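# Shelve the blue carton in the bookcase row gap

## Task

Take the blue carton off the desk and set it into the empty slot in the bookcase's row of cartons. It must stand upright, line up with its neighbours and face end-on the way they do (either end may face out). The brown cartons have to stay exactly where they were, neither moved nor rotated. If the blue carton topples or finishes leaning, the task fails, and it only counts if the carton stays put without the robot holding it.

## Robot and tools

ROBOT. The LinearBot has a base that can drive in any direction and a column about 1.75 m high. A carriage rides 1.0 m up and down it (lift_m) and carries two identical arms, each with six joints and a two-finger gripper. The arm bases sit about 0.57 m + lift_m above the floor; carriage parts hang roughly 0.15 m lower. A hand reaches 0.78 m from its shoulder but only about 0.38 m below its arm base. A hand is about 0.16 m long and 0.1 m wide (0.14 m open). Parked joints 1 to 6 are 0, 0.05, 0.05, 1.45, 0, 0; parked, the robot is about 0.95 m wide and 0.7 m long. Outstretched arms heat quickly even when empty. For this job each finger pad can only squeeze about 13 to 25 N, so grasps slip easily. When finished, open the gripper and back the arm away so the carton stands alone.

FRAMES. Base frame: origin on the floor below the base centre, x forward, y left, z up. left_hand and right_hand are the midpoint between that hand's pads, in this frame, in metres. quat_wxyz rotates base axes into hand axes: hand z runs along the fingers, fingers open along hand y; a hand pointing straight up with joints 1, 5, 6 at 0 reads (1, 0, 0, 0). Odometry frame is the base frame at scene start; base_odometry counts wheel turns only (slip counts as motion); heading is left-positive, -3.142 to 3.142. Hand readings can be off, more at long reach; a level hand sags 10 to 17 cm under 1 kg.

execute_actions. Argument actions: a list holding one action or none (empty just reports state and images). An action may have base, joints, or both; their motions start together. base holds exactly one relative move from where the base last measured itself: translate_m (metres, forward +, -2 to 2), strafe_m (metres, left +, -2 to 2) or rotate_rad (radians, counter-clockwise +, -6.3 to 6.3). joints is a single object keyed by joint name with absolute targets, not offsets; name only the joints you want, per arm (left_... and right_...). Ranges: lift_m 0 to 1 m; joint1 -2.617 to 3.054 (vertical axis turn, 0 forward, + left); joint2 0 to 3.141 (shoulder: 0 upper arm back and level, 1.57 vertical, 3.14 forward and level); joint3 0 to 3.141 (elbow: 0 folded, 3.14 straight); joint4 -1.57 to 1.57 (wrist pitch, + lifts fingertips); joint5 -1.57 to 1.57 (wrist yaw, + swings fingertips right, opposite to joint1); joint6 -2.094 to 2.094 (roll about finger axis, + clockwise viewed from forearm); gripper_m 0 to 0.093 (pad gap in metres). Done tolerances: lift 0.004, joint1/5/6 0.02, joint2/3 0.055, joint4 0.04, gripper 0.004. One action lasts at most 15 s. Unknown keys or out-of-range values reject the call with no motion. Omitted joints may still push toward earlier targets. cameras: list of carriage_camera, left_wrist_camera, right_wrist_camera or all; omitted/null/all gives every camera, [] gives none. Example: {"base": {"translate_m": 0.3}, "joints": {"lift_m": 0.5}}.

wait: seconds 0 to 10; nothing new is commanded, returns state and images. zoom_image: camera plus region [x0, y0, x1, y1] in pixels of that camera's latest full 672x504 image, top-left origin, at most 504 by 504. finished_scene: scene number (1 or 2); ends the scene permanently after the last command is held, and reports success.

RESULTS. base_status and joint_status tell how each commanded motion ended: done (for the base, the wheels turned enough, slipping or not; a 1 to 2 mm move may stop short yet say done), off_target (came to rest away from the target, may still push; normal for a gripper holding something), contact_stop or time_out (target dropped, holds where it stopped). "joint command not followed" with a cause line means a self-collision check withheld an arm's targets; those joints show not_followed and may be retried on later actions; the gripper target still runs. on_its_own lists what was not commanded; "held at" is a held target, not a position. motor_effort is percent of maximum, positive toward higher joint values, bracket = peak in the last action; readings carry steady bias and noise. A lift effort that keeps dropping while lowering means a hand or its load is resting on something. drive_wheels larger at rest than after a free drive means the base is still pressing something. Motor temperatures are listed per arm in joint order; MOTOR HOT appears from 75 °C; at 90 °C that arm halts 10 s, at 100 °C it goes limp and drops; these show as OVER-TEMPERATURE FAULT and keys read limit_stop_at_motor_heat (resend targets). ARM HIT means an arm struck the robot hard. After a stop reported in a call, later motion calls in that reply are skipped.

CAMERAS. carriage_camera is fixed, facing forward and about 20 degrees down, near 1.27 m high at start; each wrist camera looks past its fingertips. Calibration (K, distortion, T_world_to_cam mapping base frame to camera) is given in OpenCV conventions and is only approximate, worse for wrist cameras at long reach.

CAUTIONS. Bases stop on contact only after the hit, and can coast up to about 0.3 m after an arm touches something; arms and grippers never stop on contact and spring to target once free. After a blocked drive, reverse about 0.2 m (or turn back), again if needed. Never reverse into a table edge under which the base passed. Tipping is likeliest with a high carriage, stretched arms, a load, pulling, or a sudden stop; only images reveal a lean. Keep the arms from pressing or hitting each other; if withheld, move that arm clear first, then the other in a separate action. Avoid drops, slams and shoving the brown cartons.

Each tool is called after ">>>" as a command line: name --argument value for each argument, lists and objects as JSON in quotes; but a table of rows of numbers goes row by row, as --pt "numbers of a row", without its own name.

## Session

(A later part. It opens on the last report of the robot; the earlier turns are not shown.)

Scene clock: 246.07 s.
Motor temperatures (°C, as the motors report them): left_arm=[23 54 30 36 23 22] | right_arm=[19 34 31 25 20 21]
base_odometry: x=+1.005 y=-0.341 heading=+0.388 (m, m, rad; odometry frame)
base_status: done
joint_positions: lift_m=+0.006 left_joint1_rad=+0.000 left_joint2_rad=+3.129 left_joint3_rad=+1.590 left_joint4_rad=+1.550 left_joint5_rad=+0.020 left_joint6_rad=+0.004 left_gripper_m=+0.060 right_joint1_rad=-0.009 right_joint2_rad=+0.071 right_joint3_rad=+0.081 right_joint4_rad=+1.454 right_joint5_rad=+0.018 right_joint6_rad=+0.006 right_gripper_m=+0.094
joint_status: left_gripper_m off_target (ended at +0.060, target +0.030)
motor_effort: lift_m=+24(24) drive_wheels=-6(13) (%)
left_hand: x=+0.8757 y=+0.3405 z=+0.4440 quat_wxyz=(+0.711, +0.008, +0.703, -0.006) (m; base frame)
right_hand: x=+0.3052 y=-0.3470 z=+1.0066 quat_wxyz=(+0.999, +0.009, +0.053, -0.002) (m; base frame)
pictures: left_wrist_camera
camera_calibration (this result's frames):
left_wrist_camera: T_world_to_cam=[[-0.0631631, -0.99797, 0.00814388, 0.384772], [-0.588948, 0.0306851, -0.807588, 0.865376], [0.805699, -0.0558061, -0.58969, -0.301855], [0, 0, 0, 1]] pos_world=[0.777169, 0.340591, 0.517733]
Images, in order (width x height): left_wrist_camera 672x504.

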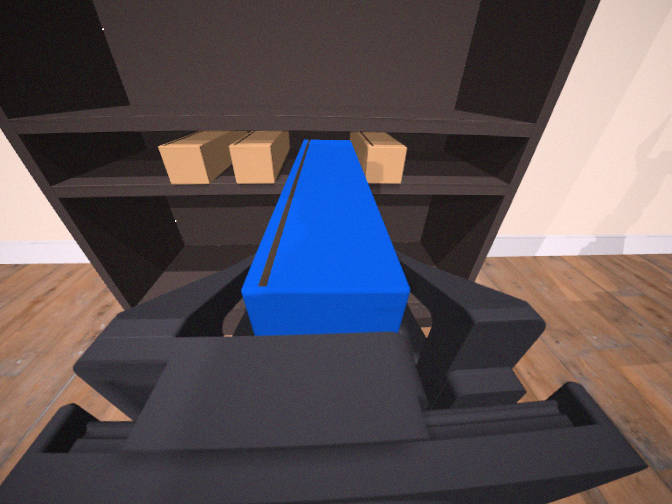

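>>> execute_actions --actions '[{"joints":{"left_gripper_m":0.03,"left_joint5_rad":-0.012,"lift_m":0.0,"left_joint2_rad":3.14,"left_joint4_rad":1.54}}]' --cameras '["left_wrist_camera"]'

>>> zoom_image --camera "left_wrist_camera" --region '[160, 60, 460, 220]'

Scene clock: 266.43 s.
Motor temperatures (°C, as the motors report them): left_arm=[23 55 30 37 23 22] | right_arm=[19 34 31 25 20 21]
base_odometry: x=+1.005 y=-0.341 heading=+0.388 (m, m, rad; odometry frame)
base_status: not commanded
joint_positions: lift_m=+0.000 left_joint1_rad=+0.000 left_joint2_rad=+3.135 left_joint3_rad=+1.590 left_joint4_rad=+1.533 left_joint5_rad=-0.006 left_joint6_rad=+0.004 left_gripper_m=+0.060 right_joint1_rad=-0.009 right_joint2_rad=+0.071 right_joint3_rad=+0.081 right_joint4_rad=+1.454 right_joint5_rad=+0.018 right_joint6_rad=+0.006 right_gripper_m=+0.094
joint_status: left_gripper_m off_target (ended at +0.060, target +0.030); the others done
motor_effort: lift_m=+22(22) drive_wheels=+7(7) (%)
left_hand: x=+0.8743 y=+0.3450 z=+0.4306 quat_wxyz=(+0.703, -0.001, +0.711, +0.004) (m; base frame)
right_hand: x=+0.3052 y=-0.3470 z=+1.0008 quat_wxyz=(+0.999, +0.009, +0.053, -0.002) (m; base frame)
pictures: left_wrist_camera
camera_calibration (this result's frames):
left_wrist_camera: T_world_to_cam=[[-0.0370558, -0.99927, 0.00929286, 0.366368], [-0.607871, 0.0151587, -0.793891, 0.86956], [0.793171, -0.0350671, -0.607989, -0.296677], [0, 0, 0, 1]] pos_world=[0.777472, 0.342515, 0.506555]
Images, in order (width x height): left_wrist_camera 672x504.

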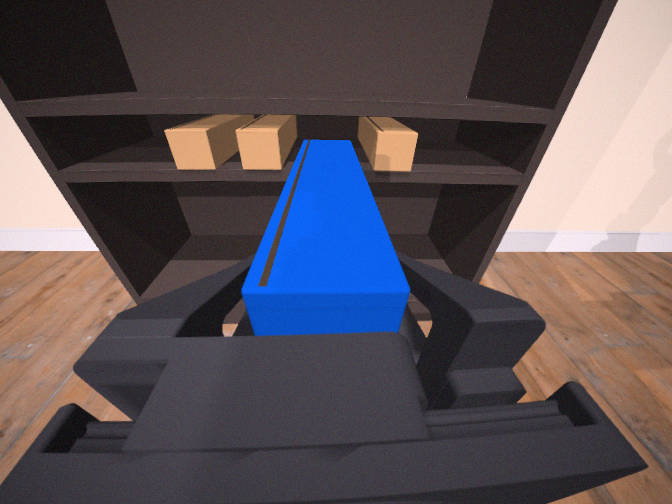

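Region (160, 60, 460, 220) of left_wrist_camera's 672x504 image, scaled by 1.680, with more detail than that image has; it fills the top 269 rows of this view, and the rest is white.

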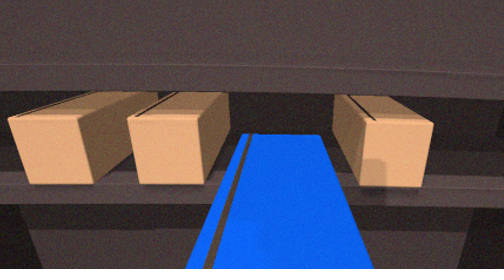

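>>> execute_actions --actions '[{"base":{"translate_m":0.04},"joints":{"left_gripper_m":0.03,"left_joint4_rad":1.556}}]' --cameras '["left_wrist_camera"]'

>>> zoom_image --camera "left_wrist_camera" --region '[160, 60, 460, 220]'

Scene clock: 292.00 s.
Motor temperatures (°C, as the motors report them): left_arm=[23 55 29 38 23 22] | right_arm=[19 33 31 24 20 21]
base_odometry: x=+1.042 y=-0.326 heading=+0.389 (m, m, rad; odometry frame)
base_status: done
joint_positions: lift_m=+0.000 left_joint1_rad=+0.001 left_joint2_rad=+3.135 left_joint3_rad=+1.590 left_joint4_rad=+1.543 left_joint5_rad=-0.007 left_joint6_rad=+0.004 left_gripper_m=+0.060 right_joint1_rad=-0.009 right_joint2_rad=+0.071 right_joint3_rad=+0.081 right_joint4_rad=+1.454 right_joint5_rad=+0.018 right_joint6_rad=+0.006 right_gripper_m=+0.094
joint_status: left_gripper_m off_target (ended at +0.060, target +0.030); the others done
motor_effort: lift_m=+22(22) drive_wheels=-6(14) (%)
left_hand: x=+0.8743 y=+0.3454 z=+0.4330 quat_wxyz=(+0.706, -0.001, +0.708, +0.004) (m; base frame)
right_hand: x=+0.3053 y=-0.3470 z=+1.0008 quat_wxyz=(+0.999, +0.009, +0.053, -0.002) (m; base frame)
pictures: left_wrist_camera
camera_calibration (this result's frames):
left_wrist_camera: T_world_to_cam=[[-0.0356213, -0.999326, 0.00891857, 0.365697], [-0.599989, 0.0142482, -0.799881, 0.867516], [0.799215, -0.0338439, -0.600092, -0.304317], [0, 0, 0, 1]] pos_world=[0.776742, 0.34279, 0.508029]
Images, in order (width x height): left_wrist_camera 672x504.

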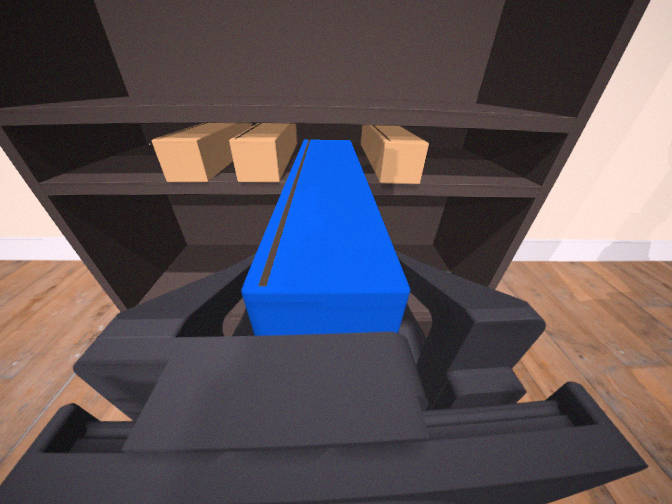

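Region (160, 60, 460, 220) of left_wrist_camera's 672x504 image, scaled by 1.680, with more detail than that image has; it fills the top 269 rows of this view, and the rest is white.

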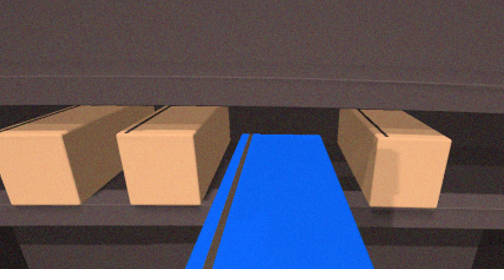

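>>> execute_actions --actions '[{"base":{"translate_m":0.05},"joints":{"left_gripper_m":0.03,"left_joint4_rad":1.57}}]' --cameras '["left_wrist_camera","carriage_camera"]'

Scene clock: 306.30 s.
Motor temperatures (°C, as the motors report them): left_arm=[23 56 29 38 23 22] | right_arm=[19 33 31 24 20 21]
base_odometry: x=+1.088 y=-0.306 heading=+0.390 (m, m, rad; odometry frame)
base_status: done
joint_positions: lift_m=+0.000 left_joint1_rad=+0.001 left_joint2_rad=+3.135 left_joint3_rad=+1.590 left_joint4_rad=+1.545 left_joint5_rad=-0.008 left_joint6_rad=+0.004 left_gripper_m=+0.060 right_joint1_rad=-0.009 right_joint2_rad=+0.071 right_joint3_rad=+0.081 right_joint4_rad=+1.454 right_joint5_rad=+0.018 right_joint6_rad=+0.006 right_gripper_m=+0.094
joint_status: left_gripper_m off_target (ended at +0.060, target +0.030); the others done
joint sent to its limit — the command would take left_joint4_rad past its upper limit, so that joint was sent only as far as its limit.
motor_effort: lift_m=+22(23) drive_wheels=-6(13) (%)
left_hand: x=+0.8743 y=+0.3455 z=+0.4336 quat_wxyz=(+0.707, -0.002, +0.707, +0.004) (m; base frame)
right_hand: x=+0.3052 y=-0.3470 z=+1.0008 quat_wxyz=(+0.999, +0.009, +0.053, -0.002) (m; base frame)
pictures: carriage_camera, left_wrist_camera
camera_calibration (this result's frames):
carriage_camera: T_world_to_cam=[[-0.0021662, -0.999545, 0.0300883, -0.0283848], [-0.323542, -0.0277695, -0.945806, 0.976157], [0.946211, -0.0117836, -0.323335, 0.152889], [0, 0, 0, 1]] pos_world=[0.171101, 0.000537063, 0.973544]
left_wrist_camera: T_world_to_cam=[[-0.0348792, -0.999352, 0.00883552, 0.365219], [-0.598168, 0.013793, -0.801252, 0.867123], [0.800612, -0.0332321, -0.598261, -0.306201], [0, 0, 0, 1]] pos_world=[0.776571, 0.342847, 0.508369]
Images, in order (width x height): carriage_camera 672x504, left_wrist_camera 672x504.

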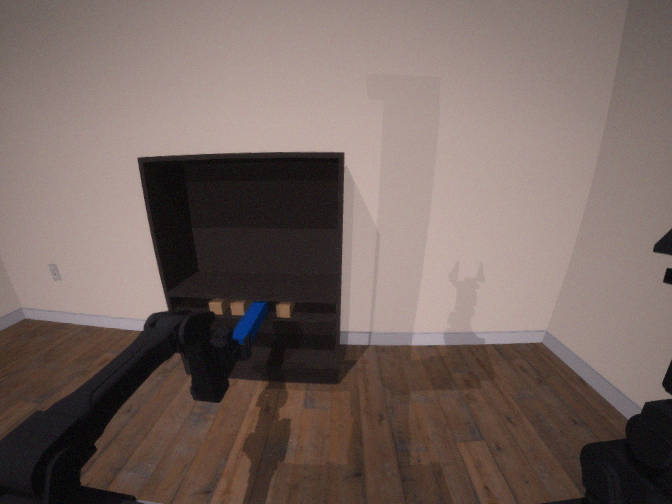

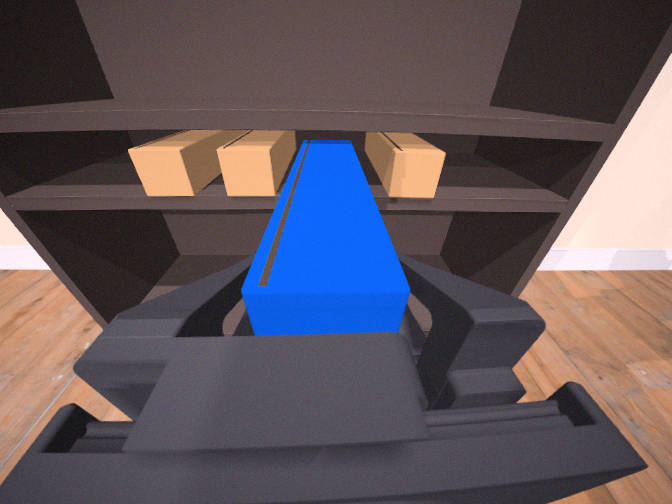

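Entering well.

>>> execute_actions --actions '[{"base":{"translate_m":0.08},"joints":{"left_gripper_m":0.03}}]' --cameras '["left_wrist_camera"]'

Scene clock: 312.97 s.
Motor temperatures (°C, as the motors report them): left_arm=[23 56 29 38 23 22] | right_arm=[19 33 31 24 20 21]
base_odometry: x=+1.161 y=-0.276 heading=+0.391 (m, m, rad; odometry frame)
base_status: done
joint_positions: lift_m=+0.000 left_joint1_rad=+0.001 left_joint2_rad=+3.135 left_joint3_rad=+1.590 left_joint4_rad=+1.547 left_joint5_rad=-0.009 left_joint6_rad=+0.004 left_gripper_m=+0.060 right_joint1_rad=-0.009 right_joint2_rad=+0.071 right_joint3_rad=+0.081 right_joint4_rad=+1.453 right_joint5_rad=+0.018 right_joint6_rad=+0.006 right_gripper_m=+0.094
joint_status: left_gripper_m off_target (ended at +0.060, target +0.030)
motor_effort: lift_m=+21(22) drive_wheels=-6(15) (%)
left_hand: x=+0.8743 y=+0.3456 z=+0.4342 quat_wxyz=(+0.708, -0.002, +0.706, +0.005) (m; base frame)
right_hand: x=+0.3054 y=-0.3470 z=+1.0008 quat_wxyz=(+0.999, +0.009, +0.054, -0.002) (m; base frame)
pictures: left_wrist_camera
camera_calibration (this result's frames):
left_wrist_camera: T_world_to_cam=[[-0.0341368, -0.999379, 0.00875592, 0.36474], [-0.596343, 0.0133379, -0.802619, 0.866726], [0.802004, -0.0326204, -0.596427, -0.308083], [0, 0, 0, 1]] pos_world=[0.776401, 0.342903, 0.508708]
Images, in order (width x height): left_wrist_camera 672x504.

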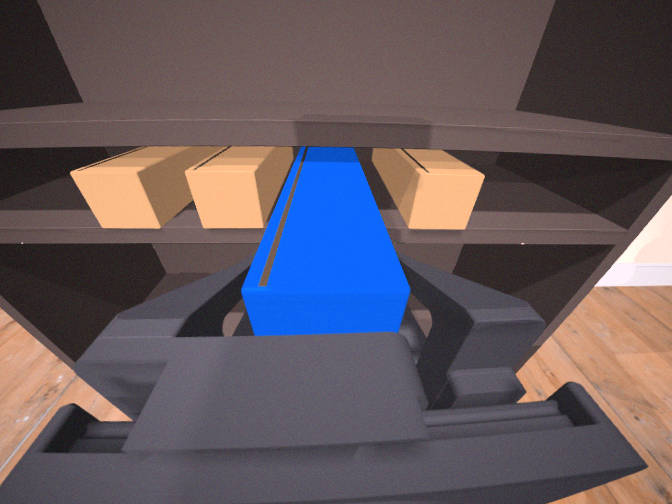

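>>> execute_actions --actions '[{"base":{"translate_m":0.055},"joints":{"left_gripper_m":0.03}}]' --cameras '["left_wrist_camera"]'

>>> execute_actions --actions '[{"joints":{"left_gripper_m":0.08}}]' --cameras '["left_wrist_camera"]'

>>> execute_actions --actions '[{"base":{"translate_m":-0.08}}]' --cameras '[]'

>>> execute_actions --actions '[{"joints":{"left_gripper_m":0.0}}]' --cameras '["left_wrist_camera"]'

Scene clock: 324.97 s.
Motor temperatures (°C, as the motors report them): left_arm=[23 56 29 39 23 22] | right_arm=[19 33 31 24 20 21]
base_odometry: x=+1.212 y=-0.254 heading=+0.392 (m, m, rad; odometry frame)
base_status: done
joint_positions: lift_m=+0.000 left_joint1_rad=+0.001 left_joint2_rad=+3.135 left_joint3_rad=+1.590 left_joint4_rad=+1.549 left_joint5_rad=-0.009 left_joint6_rad=+0.004 left_gripper_m=+0.060 right_joint1_rad=-0.009 right_joint2_rad=+0.071 right_joint3_rad=+0.081 right_joint4_rad=+1.454 right_joint5_rad=+0.018 right_joint6_rad=+0.006 right_gripper_m=+0.094
joint_status: left_gripper_m off_target (ended at +0.060, target +0.030)
motor_effort: lift_m=+21(23) drive_wheels=-5(14) (%)
left_hand: x=+0.8743 y=+0.3457 z=+0.4344 quat_wxyz=(+0.708, -0.002, +0.706, +0.005) (m; base frame)
right_hand: x=+0.3053 y=-0.3470 z=+1.0008 quat_wxyz=(+0.999, +0.009, +0.053, -0.002) (m; base frame)
pictures: left_wrist_camera
camera_calibration (this result's frames):
left_wrist_camera: T_world_to_cam=[[-0.0337656, -0.999392, 0.00871741, 0.364499], [-0.595429, 0.0131103, -0.803301, 0.866526], [0.802698, -0.0323145, -0.595509, -0.309024], [0, 0, 0, 1]] pos_world=[0.776315, 0.342931, 0.508877]
Images, in order (width x height): left_wrist_camera 672x504.

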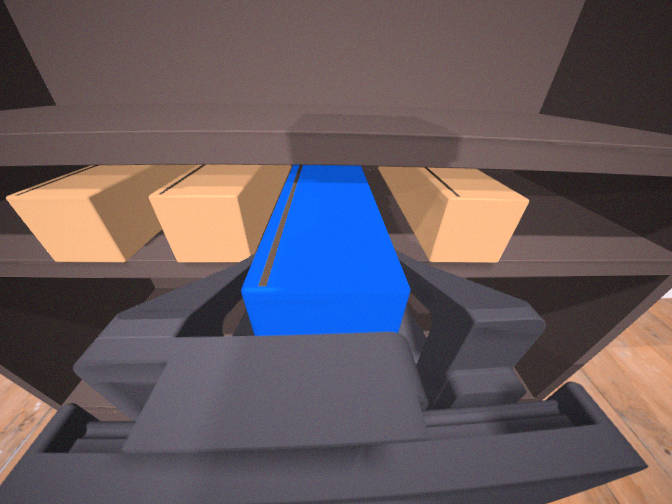

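Scene clock: 325.57 s.
Motor temperatures (°C, as the motors report them): left_arm=[23 56 29 39 23 22] | right_arm=[19 33 31 24 20 21]
base_odometry: x=+1.212 y=-0.254 heading=+0.392 (m, m, rad; odometry frame)
base_status: not commanded
joint_positions: lift_m=+0.000 left_joint1_rad=+0.001 left_joint2_rad=+3.135 left_joint3_rad=+1.590 left_joint4_rad=+1.554 left_joint5_rad=-0.009 left_joint6_rad=+0.004 left_gripper_m=+0.080 right_joint1_rad=-0.009 right_joint2_rad=+0.071 right_joint3_rad=+0.081 right_joint4_rad=+1.454 right_joint5_rad=+0.018 right_joint6_rad=+0.006 right_gripper_m=+0.094
joint_status: all done
motor_effort: lift_m=+22(22) drive_wheels=-6(6) (%)
left_hand: x=+0.8743 y=+0.3457 z=+0.4358 quat_wxyz=(+0.710, -0.002, +0.704, +0.005) (m; base frame)
right_hand: x=+0.3053 y=-0.3470 z=+1.0008 quat_wxyz=(+0.999, +0.009, +0.053, -0.002) (m; base frame)
pictures: left_wrist_camera
camera_calibration (this result's frames):
left_wrist_camera: T_world_to_cam=[[-0.0338117, -0.999392, 0.00853265, 0.364609], [-0.59113, 0.0131137, -0.80647, 0.865197], [0.805867, -0.032312, -0.591214, -0.312878], [0, 0, 0, 1]] pos_world=[0.77591, 0.342931, 0.509666]
Images, in order (width x height): left_wrist_camera 672x504.

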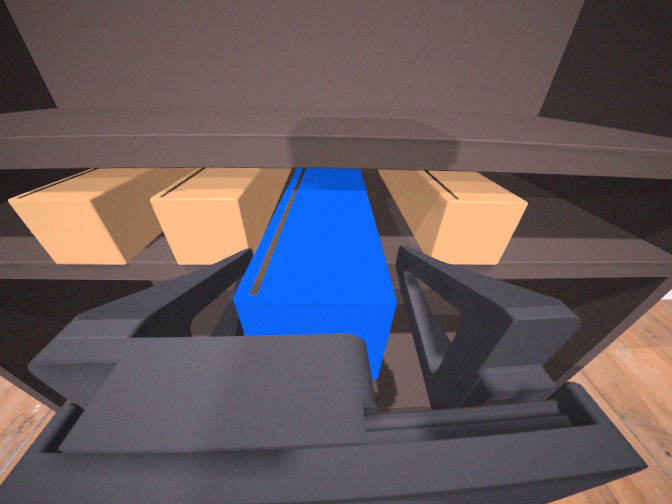

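Scene clock: 327.00 s.
Motor temperatures (°C, as the motors report them): left_arm=[23 56 29 39 23 22] | right_arm=[19 33 31 24 20 21]
base_odometry: x=+1.138 y=-0.285 heading=+0.391 (m, m, rad; odometry frame)
base_status: done
joint_positions: lift_m=+0.000 left_joint1_rad=+0.001 left_joint2_rad=+3.135 left_joint3_rad=+1.590 left_joint4_rad=+1.560 left_joint5_rad=-0.009 left_joint6_rad=+0.004 left_gripper_m=+0.080 right_joint1_rad=-0.009 right_joint2_rad=+0.071 right_joint3_rad=+0.081 right_joint4_rad=+1.453 right_joint5_rad=+0.018 right_joint6_rad=+0.006 right_gripper_m=+0.094
joint_status: not commanded
motor_effort: lift_m=+21(22) drive_wheels=+9(12) (%)
left_hand: x=+0.8743 y=+0.3459 z=+0.4373 quat_wxyz=(+0.713, -0.002, +0.702, +0.005) (m; base frame)
right_hand: x=+0.3056 y=-0.3470 z=+1.0008 quat_wxyz=(+0.998, +0.009, +0.054, -0.002) (m; base frame)
pictures: none
No camera images: the call's "cameras" was empty. Leave "cameras" out to get every camera's image.

Scene clock: 327.67 s.
Motor temperatures (°C, as the motors report them): left_arm=[23 56 29 39 23 22] | right_arm=[19 33 31 24 20 21]
base_odometry: x=+1.138 y=-0.285 heading=+0.391 (m, m, rad; odometry frame)
base_status: not commanded
joint_positions: lift_m=+0.000 left_joint1_rad=+0.001 left_joint2_rad=+3.135 left_joint3_rad=+1.590 left_joint4_rad=+1.560 left_joint5_rad=-0.009 left_joint6_rad=+0.004 left_gripper_m=+0.001 right_joint1_rad=-0.009 right_joint2_rad=+0.071 right_joint3_rad=+0.081 right_joint4_rad=+1.453 right_joint5_rad=+0.018 right_joint6_rad=+0.006 right_gripper_m=+0.094
joint_status: all done
motor_effort: lift_m=+21(21) drive_wheels=+9(9) (%)
left_hand: x=+0.8743 y=+0.3459 z=+0.4373 quat_wxyz=(+0.713, -0.002, +0.702, +0.005) (m; base frame)
right_hand: x=+0.3056 y=-0.3470 z=+1.0008 quat_wxyz=(+0.998, +0.009, +0.054, -0.002) (m; base frame)
pictures: left_wrist_camera
camera_calibration (this result's frames):
left_wrist_camera: T_world_to_cam=[[-0.033485, -0.999405, 0.00830797, 0.364639], [-0.585893, 0.0128945, -0.810286, 0.863633], [0.809697, -0.032, -0.585976, -0.317658], [0, 0, 0, 1]] pos_world=[0.775413, 0.34312, 0.510621]
Images, in order (width x height): left_wrist_camera 672x504.

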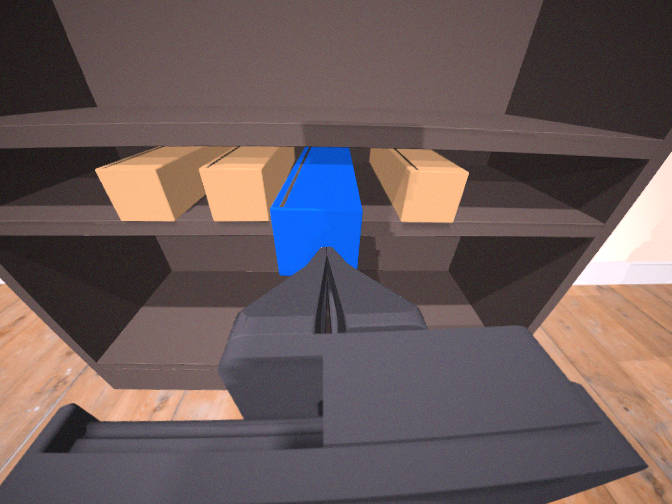

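>>> execute_actions --actions '[{"base":{"translate_m":0.105}}]' --cameras '["left_wrist_camera"]'

>>> execute_actions --actions '[{"base":{"translate_m":-0.09}}]' --cameras '["left_wrist_camera"]'

Scene clock: 350.07 s.
Motor temperatures (°C, as the motors report them): left_arm=[23 57 29 39 23 22] | right_arm=[19 32 31 24 20 21]
base_odometry: x=+1.235 y=-0.245 heading=+0.392 (m, m, rad; odometry frame)
base_status: done
joint_positions: lift_m=+0.000 left_joint1_rad=+0.000 left_joint2_rad=+3.135 left_joint3_rad=+1.590 left_joint4_rad=+1.561 left_joint5_rad=-0.009 left_joint6_rad=+0.004 left_gripper_m=+0.001 right_joint1_rad=-0.009 right_joint2_rad=+0.071 right_joint3_rad=+0.081 right_joint4_rad=+1.454 right_joint5_rad=+0.018 right_joint6_rad=+0.006 right_gripper_m=+0.094
joint_status: not commanded
motor_effort: lift_m=+22(21) drive_wheels=-6(15) (%)
left_hand: x=+0.8743 y=+0.3453 z=+0.4376 quat_wxyz=(+0.713, -0.002, +0.701, +0.005) (m; base frame)
right_hand: x=+0.3053 y=-0.3470 z=+1.0008 quat_wxyz=(+0.999, +0.009, +0.053, -0.002) (m; base frame)
pictures: left_wrist_camera
camera_calibration (this result's frames):
left_wrist_camera: T_world_to_cam=[[-0.0346382, -0.999366, 0.00826828, 0.364966], [-0.58495, 0.013565, -0.810956, 0.863106], [0.81033, -0.0329266, -0.585049, -0.318152], [0, 0, 0, 1]] pos_world=[0.775324, 0.342551, 0.510789]
Images, in order (width x height): left_wrist_camera 672x504.

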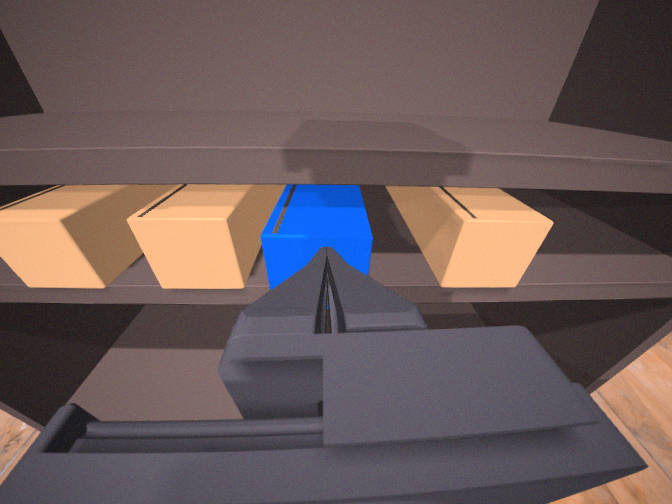

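Scene clock: 351.63 s.
Motor temperatures (°C, as the motors report them): left_arm=[23 57 29 39 23 22] | right_arm=[19 32 31 24 20 21]
base_odometry: x=+1.153 y=-0.279 heading=+0.391 (m, m, rad; odometry frame)
base_status: done
joint_positions: lift_m=+0.000 left_joint1_rad=+0.000 left_joint2_rad=+3.135 left_joint3_rad=+1.590 left_joint4_rad=+1.563 left_joint5_rad=-0.009 left_joint6_rad=+0.004 left_gripper_m=+0.001 right_joint1_rad=-0.009 right_joint2_rad=+0.071 right_joint3_rad=+0.081 right_joint4_rad=+1.453 right_joint5_rad=+0.018 right_joint6_rad=+0.006 right_gripper_m=+0.094
joint_status: not commanded
motor_effort: lift_m=+22(22) drive_wheels=-9(11) (%)
left_hand: x=+0.8743 y=+0.3453 z=+0.4380 quat_wxyz=(+0.714, -0.002, +0.701, +0.005) (m; base frame)
right_hand: x=+0.3055 y=-0.3470 z=+1.0008 quat_wxyz=(+0.999, +0.009, +0.054, -0.002) (m; base frame)
pictures: left_wrist_camera
camera_calibration (this result's frames):
left_wrist_camera: T_world_to_cam=[[-0.0346508, -0.999366, 0.00821535, 0.364997], [-0.583712, 0.0135651, -0.811848, 0.862715], [0.811221, -0.0329266, -0.583811, -0.319249], [0, 0, 0, 1]] pos_world=[0.775206, 0.342551, 0.511013]
Images, in order (width x height): left_wrist_camera 672x504.

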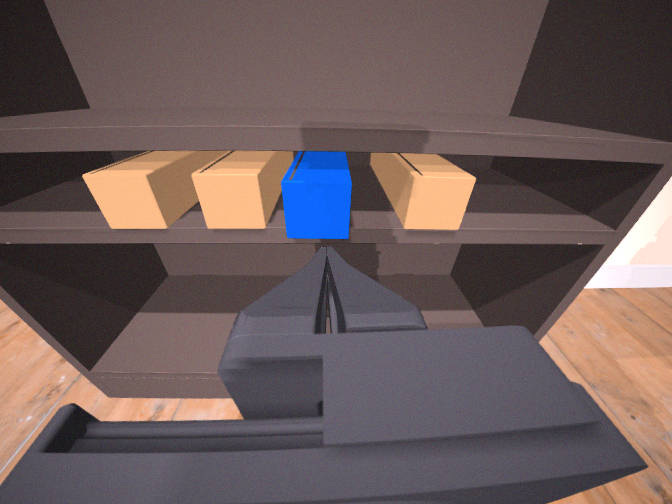

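>>> execute_actions --actions '[{"base":{"strafe_m":0.006},"joints":{"left_gripper_m":0.078}}]' --cameras '[]'

>>> execute_actions --actions '[{"base":{"translate_m":0.09}}]' --cameras '["left_wrist_camera"]'

Scene clock: 368.37 s.
Motor temperatures (°C, as the motors report them): left_arm=[23 58 29 39 23 22] | right_arm=[19 32 31 23 20 21]
base_odometry: x=+1.151 y=-0.274 heading=+0.391 (m, m, rad; odometry frame)
base_status: done
joint_positions: lift_m=+0.000 left_joint1_rad=-0.001 left_joint2_rad=+3.135 left_joint3_rad=+1.590 left_joint4_rad=+1.563 left_joint5_rad=-0.009 left_joint6_rad=+0.004 left_gripper_m=+0.078 right_joint1_rad=-0.009 right_joint2_rad=+0.071 right_joint3_rad=+0.081 right_joint4_rad=+1.453 right_joint5_rad=+0.018 right_joint6_rad=+0.006 right_gripper_m=+0.094
joint_status: all done
motor_effort: lift_m=+21(22) drive_wheels=-10(15) (%)
left_hand: x=+0.8743 y=+0.3448 z=+0.4380 quat_wxyz=(+0.714, -0.002, +0.701, +0.004) (m; base frame)
right_hand: x=+0.3055 y=-0.3471 z=+1.0008 quat_wxyz=(+0.999, +0.010, +0.054, -0.002) (m; base frame)
pictures: none
No camera images: the call's "cameras" was empty. Leave "cameras" out to get every camera's image.

Scene clock: 369.87 s.
Motor temperatures (°C, as the motors report them): left_arm=[23 58 29 39 23 22] | right_arm=[19 32 31 23 20 21]
base_odometry: x=+1.234 y=-0.239 heading=+0.392 (m, m, rad; odometry frame)
base_status: done
joint_positions: lift_m=+0.000 left_joint1_rad=-0.001 left_joint2_rad=+3.135 left_joint3_rad=+1.590 left_joint4_rad=+1.563 left_joint5_rad=-0.009 left_joint6_rad=+0.004 left_gripper_m=+0.078 right_joint1_rad=-0.009 right_joint2_rad=+0.071 right_joint3_rad=+0.081 right_joint4_rad=+1.453 right_joint5_rad=+0.018 right_joint6_rad=+0.006 right_gripper_m=+0.094
joint_status: not commanded
motor_effort: lift_m=+22(22) drive_wheels=-6(16) (%)
left_hand: x=+0.8743 y=+0.3448 z=+0.4380 quat_wxyz=(+0.714, -0.002, +0.701, +0.004) (m; base frame)
right_hand: x=+0.3054 y=-0.3471 z=+1.0008 quat_wxyz=(+0.999, +0.010, +0.054, -0.002) (m; base frame)
pictures: left_wrist_camera
camera_calibration (this result's frames):
left_wrist_camera: T_world_to_cam=[[-0.0354133, -0.999339, 0.00821535, 0.3652], [-0.583701, 0.0140104, -0.811848, 0.862559], [0.811196, -0.0335455, -0.583811, -0.319029], [0, 0, 0, 1]] pos_world=[0.775205, 0.342172, 0.511013]
Images, in order (width x height): left_wrist_camera 672x504.

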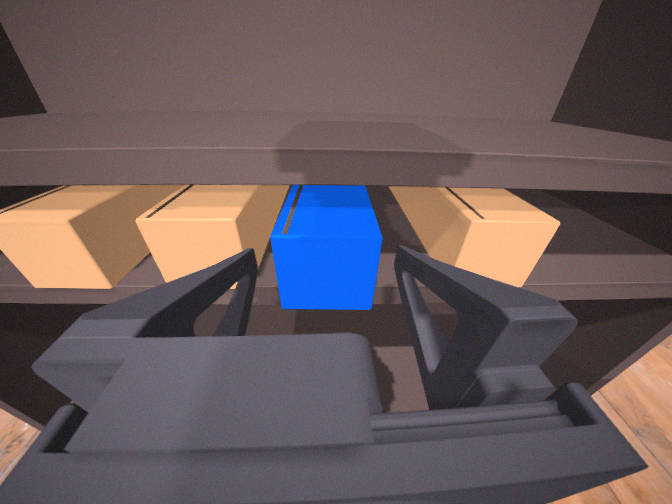

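>>> execute_actions --actions '[{"base":{"translate_m":0.028}}]' --cameras '["left_wrist_camera"]'

>>> execute_actions --actions '[{"joints":{"left_gripper_m":0.03}}]' --cameras '["left_wrist_camera"]'

Scene clock: 378.67 s.
Motor temperatures (°C, as the motors report them): left_arm=[23 58 29 39 23 22] | right_arm=[19 32 31 23 20 21]
base_odometry: x=+1.259 y=-0.228 heading=+0.393 (m, m, rad; odometry frame)
base_status: done
joint_positions: lift_m=+0.000 left_joint1_rad=+0.000 left_joint2_rad=+3.135 left_joint3_rad=+1.590 left_joint4_rad=+1.563 left_joint5_rad=-0.009 left_joint6_rad=+0.004 left_gripper_m=+0.078 right_joint1_rad=-0.009 right_joint2_rad=+0.071 right_joint3_rad=+0.081 right_joint4_rad=+1.454 right_joint5_rad=+0.018 right_joint6_rad=+0.006 right_gripper_m=+0.094
joint_status: not commanded
motor_effort: lift_m=+22(22) drive_wheels=-6(13) (%)
left_hand: x=+0.8743 y=+0.3453 z=+0.4380 quat_wxyz=(+0.714, -0.002, +0.701, +0.005) (m; base frame)
right_hand: x=+0.3053 y=-0.3471 z=+1.0008 quat_wxyz=(+0.999, +0.010, +0.053, -0.002) (m; base frame)
pictures: left_wrist_camera
camera_calibration (this result's frames):
left_wrist_camera: T_world_to_cam=[[-0.0346508, -0.999366, 0.00821535, 0.364997], [-0.583712, 0.0135651, -0.811848, 0.862715], [0.811221, -0.0329266, -0.583811, -0.319249], [0, 0, 0, 1]] pos_world=[0.775206, 0.342551, 0.511013]
Images, in order (width x height): left_wrist_camera 672x504.

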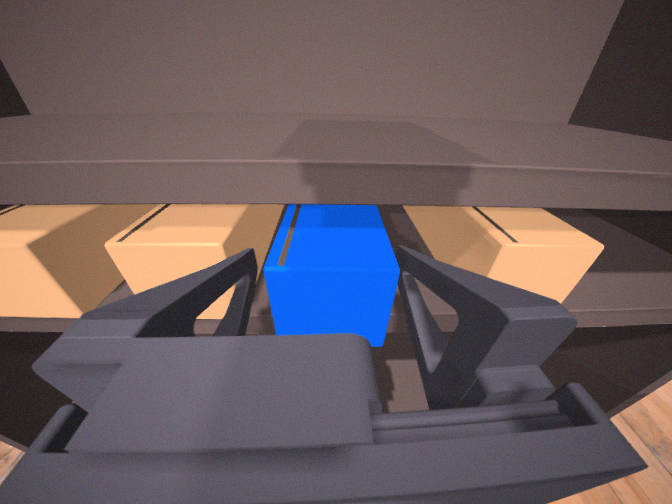

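Scene clock: 379.27 s.
Motor temperatures (°C, as the motors report them): left_arm=[23 58 29 39 23 22] | right_arm=[19 32 31 23 20 21]
base_odometry: x=+1.259 y=-0.228 heading=+0.393 (m, m, rad; odometry frame)
base_status: not commanded
joint_positions: lift_m=+0.000 left_joint1_rad=+0.000 left_joint2_rad=+3.135 left_joint3_rad=+1.590 left_joint4_rad=+1.563 left_joint5_rad=-0.009 left_joint6_rad=+0.003 left_gripper_m=+0.061 right_joint1_rad=-0.009 right_joint2_rad=+0.071 right_joint3_rad=+0.081 right_joint4_rad=+1.454 right_joint5_rad=+0.018 right_joint6_rad=+0.006 right_gripper_m=+0.094
joint_status: left_gripper_m off_target (ended at +0.061, target +0.030)
motor_effort: lift_m=+22(23) drive_wheels=-6(6) (%)
left_hand: x=+0.8743 y=+0.3453 z=+0.4380 quat_wxyz=(+0.714, -0.002, +0.701, +0.004) (m; base frame)
right_hand: x=+0.3053 y=-0.3471 z=+1.0008 quat_wxyz=(+0.999, +0.010, +0.053, -0.002) (m; base frame)
pictures: left_wrist_camera
camera_calibration (this result's frames):
left_wrist_camera: T_world_to_cam=[[-0.0346579, -0.999362, 0.00859639, 0.364835], [-0.583709, 0.0132595, -0.811855, 0.862821], [0.811223, -0.0331549, -0.583796, -0.319179], [0, 0, 0, 1]] pos_world=[0.775205, 0.34258, 0.511014]
Images, in order (width x height): left_wrist_camera 672x504.

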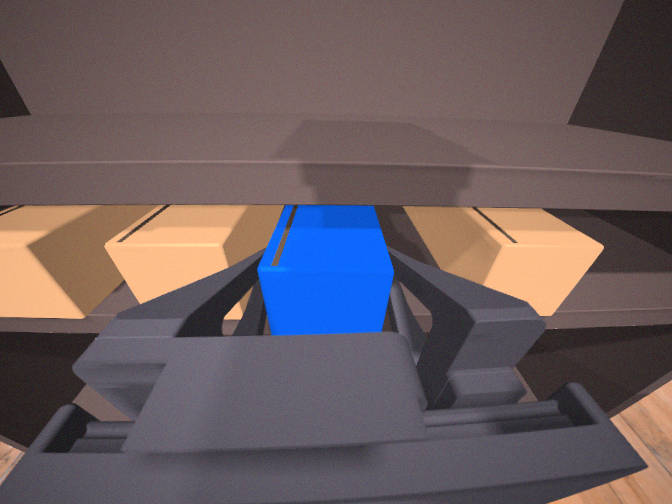

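>>> execute_actions --actions '[{"base":{"strafe_m":-0.016},"joints":{"left_gripper_m":0.03}}]' --cameras '[]'

>>> execute_actions --actions '[{"base":{"translate_m":0.014},"joints":{"left_gripper_m":0.03}}]' --cameras '["left_wrist_camera"]'

Scene clock: 394.40 s.
Motor temperatures (°C, as the motors report them): left_arm=[23 59 29 39 23 22] | right_arm=[19 32 31 23 20 21]
base_odometry: x=+1.266 y=-0.242 heading=+0.393 (m, m, rad; odometry frame)
base_status: done
joint_positions: lift_m=+0.000 left_joint1_rad=+0.001 left_joint2_rad=+3.135 left_joint3_rad=+1.590 left_joint4_rad=+1.563 left_joint5_rad=-0.011 left_joint6_rad=+0.003 left_gripper_m=+0.061 right_joint1_rad=-0.009 right_joint2_rad=+0.071 right_joint3_rad=+0.081 right_joint4_rad=+1.453 right_joint5_rad=+0.018 right_joint6_rad=+0.006 right_gripper_m=+0.094
joint_status: left_gripper_m off_target (ended at +0.061, target +0.030)
motor_effort: lift_m=+22(21) drive_wheels=+7(11) (%)
left_hand: x=+0.8742 y=+0.3461 z=+0.4380 quat_wxyz=(+0.714, -0.003, +0.701, +0.005) (m; base frame)
right_hand: x=+0.3054 y=-0.3470 z=+1.0008 quat_wxyz=(+0.999, +0.009, +0.054, -0.002) (m; base frame)
pictures: none
No camera images: the call's "cameras" was empty. Leave "cameras" out to get every camera's image.

Scene clock: 395.17 s.
Motor temperatures (°C, as the motors report them): left_arm=[23 59 29 39 23 22] | right_arm=[19 32 31 23 20 21]
base_odometry: x=+1.279 y=-0.237 heading=+0.392 (m, m, rad; odometry frame)
base_status: done
joint_positions: lift_m=+0.000 left_joint1_rad=+0.001 left_joint2_rad=+3.135 left_joint3_rad=+1.590 left_joint4_rad=+1.563 left_joint5_rad=-0.011 left_joint6_rad=+0.003 left_gripper_m=+0.061 right_joint1_rad=-0.009 right_joint2_rad=+0.071 right_joint3_rad=+0.081 right_joint4_rad=+1.454 right_joint5_rad=+0.018 right_joint6_rad=+0.006 right_gripper_m=+0.094
joint_status: left_gripper_m off_target (ended at +0.061, target +0.030)
motor_effort: lift_m=+22(23) drive_wheels=-7(10) (%)
left_hand: x=+0.8742 y=+0.3463 z=+0.4380 quat_wxyz=(+0.714, -0.003, +0.701, +0.006) (m; base frame)
right_hand: x=+0.3053 y=-0.3470 z=+1.0008 quat_wxyz=(+0.999, +0.009, +0.053, -0.002) (m; base frame)
pictures: left_wrist_camera
camera_calibration (this result's frames):
left_wrist_camera: T_world_to_cam=[[-0.031227, -0.999475, 0.00863846, 0.362931], [-0.583751, 0.0112215, -0.811855, 0.863545], [0.811332, -0.0303945, -0.583795, -0.32019], [0, 0, 0, 1]] pos_world=[0.775208, 0.343319, 0.511014]
Images, in order (width x height): left_wrist_camera 672x504.

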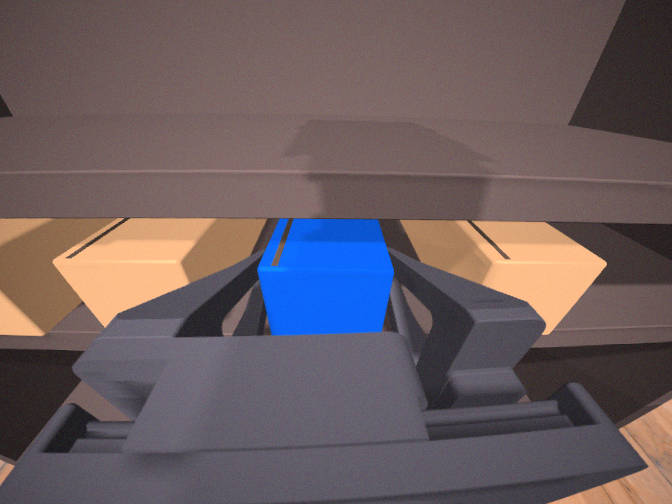

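>>> execute_actions --actions '[{"joints":{"left_gripper_m":0.072}}]' --cameras '[]'

>>> execute_actions --actions '[{"base":{"translate_m":-0.13}}]' --cameras '["left_wrist_camera","carriage_camera"]'

Scene clock: 401.63 s.
Motor temperatures (°C, as the motors report them): left_arm=[23 59 29 39 23 22] | right_arm=[19 32 31 23 20 21]
base_odometry: x=+1.279 y=-0.237 heading=+0.392 (m, m, rad; odometry frame)
base_status: not commanded
joint_positions: lift_m=+0.000 left_joint1_rad=+0.001 left_joint2_rad=+3.135 left_joint3_rad=+1.590 left_joint4_rad=+1.563 left_joint5_rad=-0.011 left_joint6_rad=+0.003 left_gripper_m=+0.072 right_joint1_rad=-0.009 right_joint2_rad=+0.071 right_joint3_rad=+0.081 right_joint4_rad=+1.454 right_joint5_rad=+0.018 right_joint6_rad=+0.006 right_gripper_m=+0.094
joint_status: all done
motor_effort: lift_m=+24(23) drive_wheels=-7(7) (%)
left_hand: x=+0.8742 y=+0.3463 z=+0.4380 quat_wxyz=(+0.714, -0.003, +0.701, +0.006) (m; base frame)
right_hand: x=+0.3053 y=-0.3470 z=+1.0008 quat_wxyz=(+0.999, +0.009, +0.053, -0.002) (m; base frame)
pictures: none
No camera images: the call's "cameras" was empty. Leave "cameras" out to get every camera's image.

Scene clock: 403.43 s.
Motor temperatures (°C, as the motors report them): left_arm=[23 59 29 39 23 22] | right_arm=[19 32 31 23 20 21]
base_odometry: x=+1.159 y=-0.287 heading=+0.392 (m, m, rad; odometry frame)
base_status: done
joint_positions: lift_m=+0.000 left_joint1_rad=+0.000 left_joint2_rad=+3.135 left_joint3_rad=+1.590 left_joint4_rad=+1.563 left_joint5_rad=-0.011 left_joint6_rad=+0.003 left_gripper_m=+0.072 right_joint1_rad=-0.009 right_joint2_rad=+0.071 right_joint3_rad=+0.081 right_joint4_rad=+1.453 right_joint5_rad=+0.018 right_joint6_rad=+0.006 right_gripper_m=+0.094
joint_status: not commanded
motor_effort: lift_m=+21(22) drive_wheels=-1(10) (%)
left_hand: x=+0.8742 y=+0.3459 z=+0.4380 quat_wxyz=(+0.714, -0.003, +0.701, +0.005) (m; base frame)
right_hand: x=+0.3054 y=-0.3470 z=+1.0008 quat_wxyz=(+0.999, +0.009, +0.054, -0.002) (m; base frame)
pictures: carriage_camera, left_wrist_camera
camera_calibration (this result's frames):
carriage_camera: T_world_to_cam=[[-0.0021662, -0.999545, 0.0300883, -0.0283848], [-0.323542, -0.0277695, -0.945806, 0.976157], [0.946211, -0.0117836, -0.323335, 0.152889], [0, 0, 0, 1]] pos_world=[0.171101, 0.000537063, 0.973544]
left_wrist_camera: T_world_to_cam=[[-0.0319895, -0.999451, 0.00863846, 0.363135], [-0.583742, 0.0116668, -0.811855, 0.86339], [0.811309, -0.0310135, -0.583795, -0.31997], [0, 0, 0, 1]] pos_world=[0.775208, 0.342939, 0.511014]
Images, in order (width x height): carriage_camera 672x504, left_wrist_camera 672x504.

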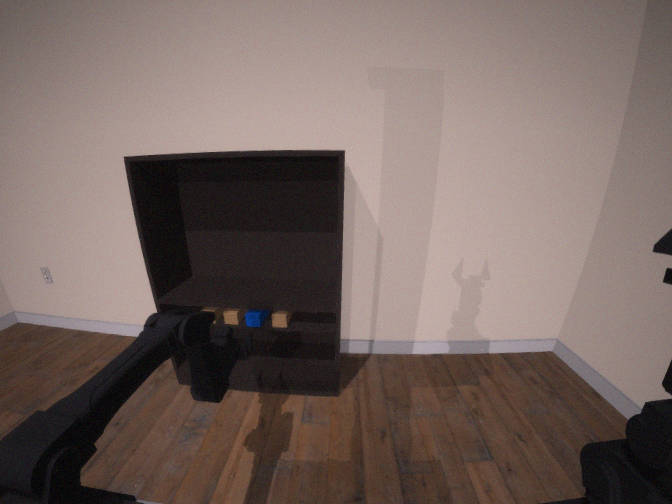

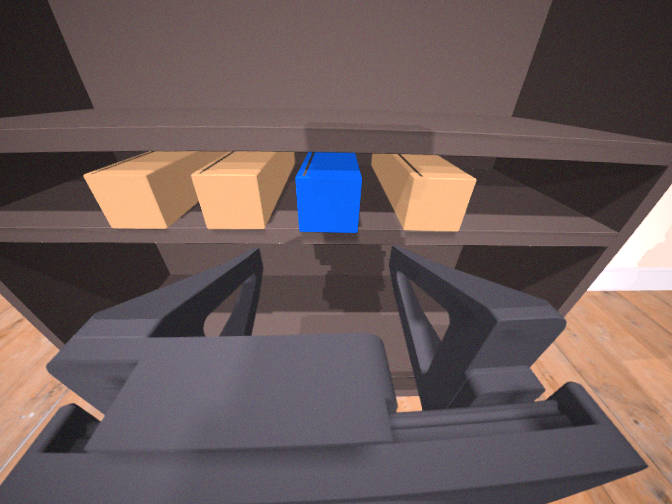

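Centred and in line now.

>>> execute_actions --actions '[{"base":{"translate_m":-0.3},"joints":{"left_joint2_rad":0.05,"left_joint3_rad":0.05,"left_joint4_rad":1.45,"left_joint5_rad":0,"left_gripper_m":0.09}}]' --cameras '["carriage_camera"]'

>>> finished_scene --scene 2

Scene clock: 413.97 s.
Motor temperatures (°C, as the motors report them): left_arm=[23 58 29 39 23 22] | right_arm=[19 32 31 23 20 21]
base_odometry: x=+0.881 y=-0.402 heading=+0.392 (m, m, rad; odometry frame)
base_status: done
joint_positions: lift_m=+0.000 left_joint1_rad=+0.000 left_joint2_rad=+0.063 left_joint3_rad=+0.068 left_joint4_rad=+1.460 left_joint5_rad=-0.005 left_joint6_rad=+0.003 left_gripper_m=+0.090 right_joint1_rad=-0.009 right_joint2_rad=+0.071 right_joint3_rad=+0.081 right_joint4_rad=+1.454 right_joint5_rad=+0.018 right_joint6_rad=+0.006 right_gripper_m=+0.094
joint_status: all done
motor_effort: lift_m=+23(21) drive_wheels=+0(13) (%)
left_hand: x=+0.3052 y=+0.3445 z=+0.9975 quat_wxyz=(+0.999, -0.002, +0.053, +0.002) (m; base frame)
right_hand: x=+0.3052 y=-0.3470 z=+1.0008 quat_wxyz=(+0.999, +0.009, +0.053, -0.002) (m; base frame)
pictures: carriage_camera
camera_calibration (this result's frames):
carriage_camera: T_world_to_cam=[[-0.0021662, -0.999545, 0.0300883, -0.0283848], [-0.323542, -0.0277695, -0.945806, 0.976156], [0.946211, -0.0117836, -0.323335, 0.152889], [0, 0, 0, 1]] pos_world=[0.171101, 0.000537063, 0.973543]
Images, in order (width x height): carriage_camera 672x504.

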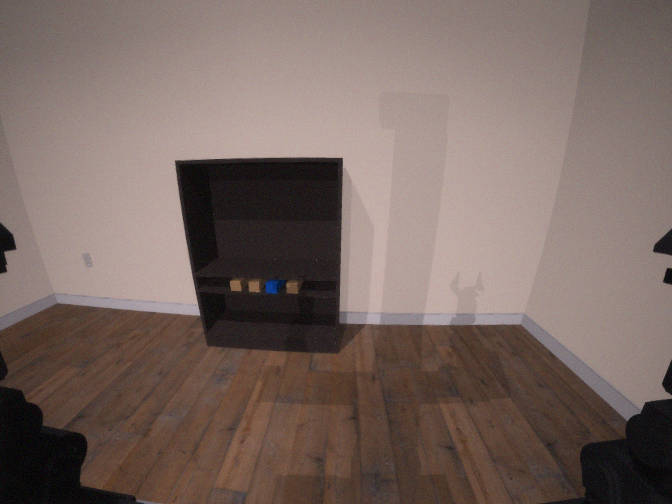

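The scene is finished: the task was done.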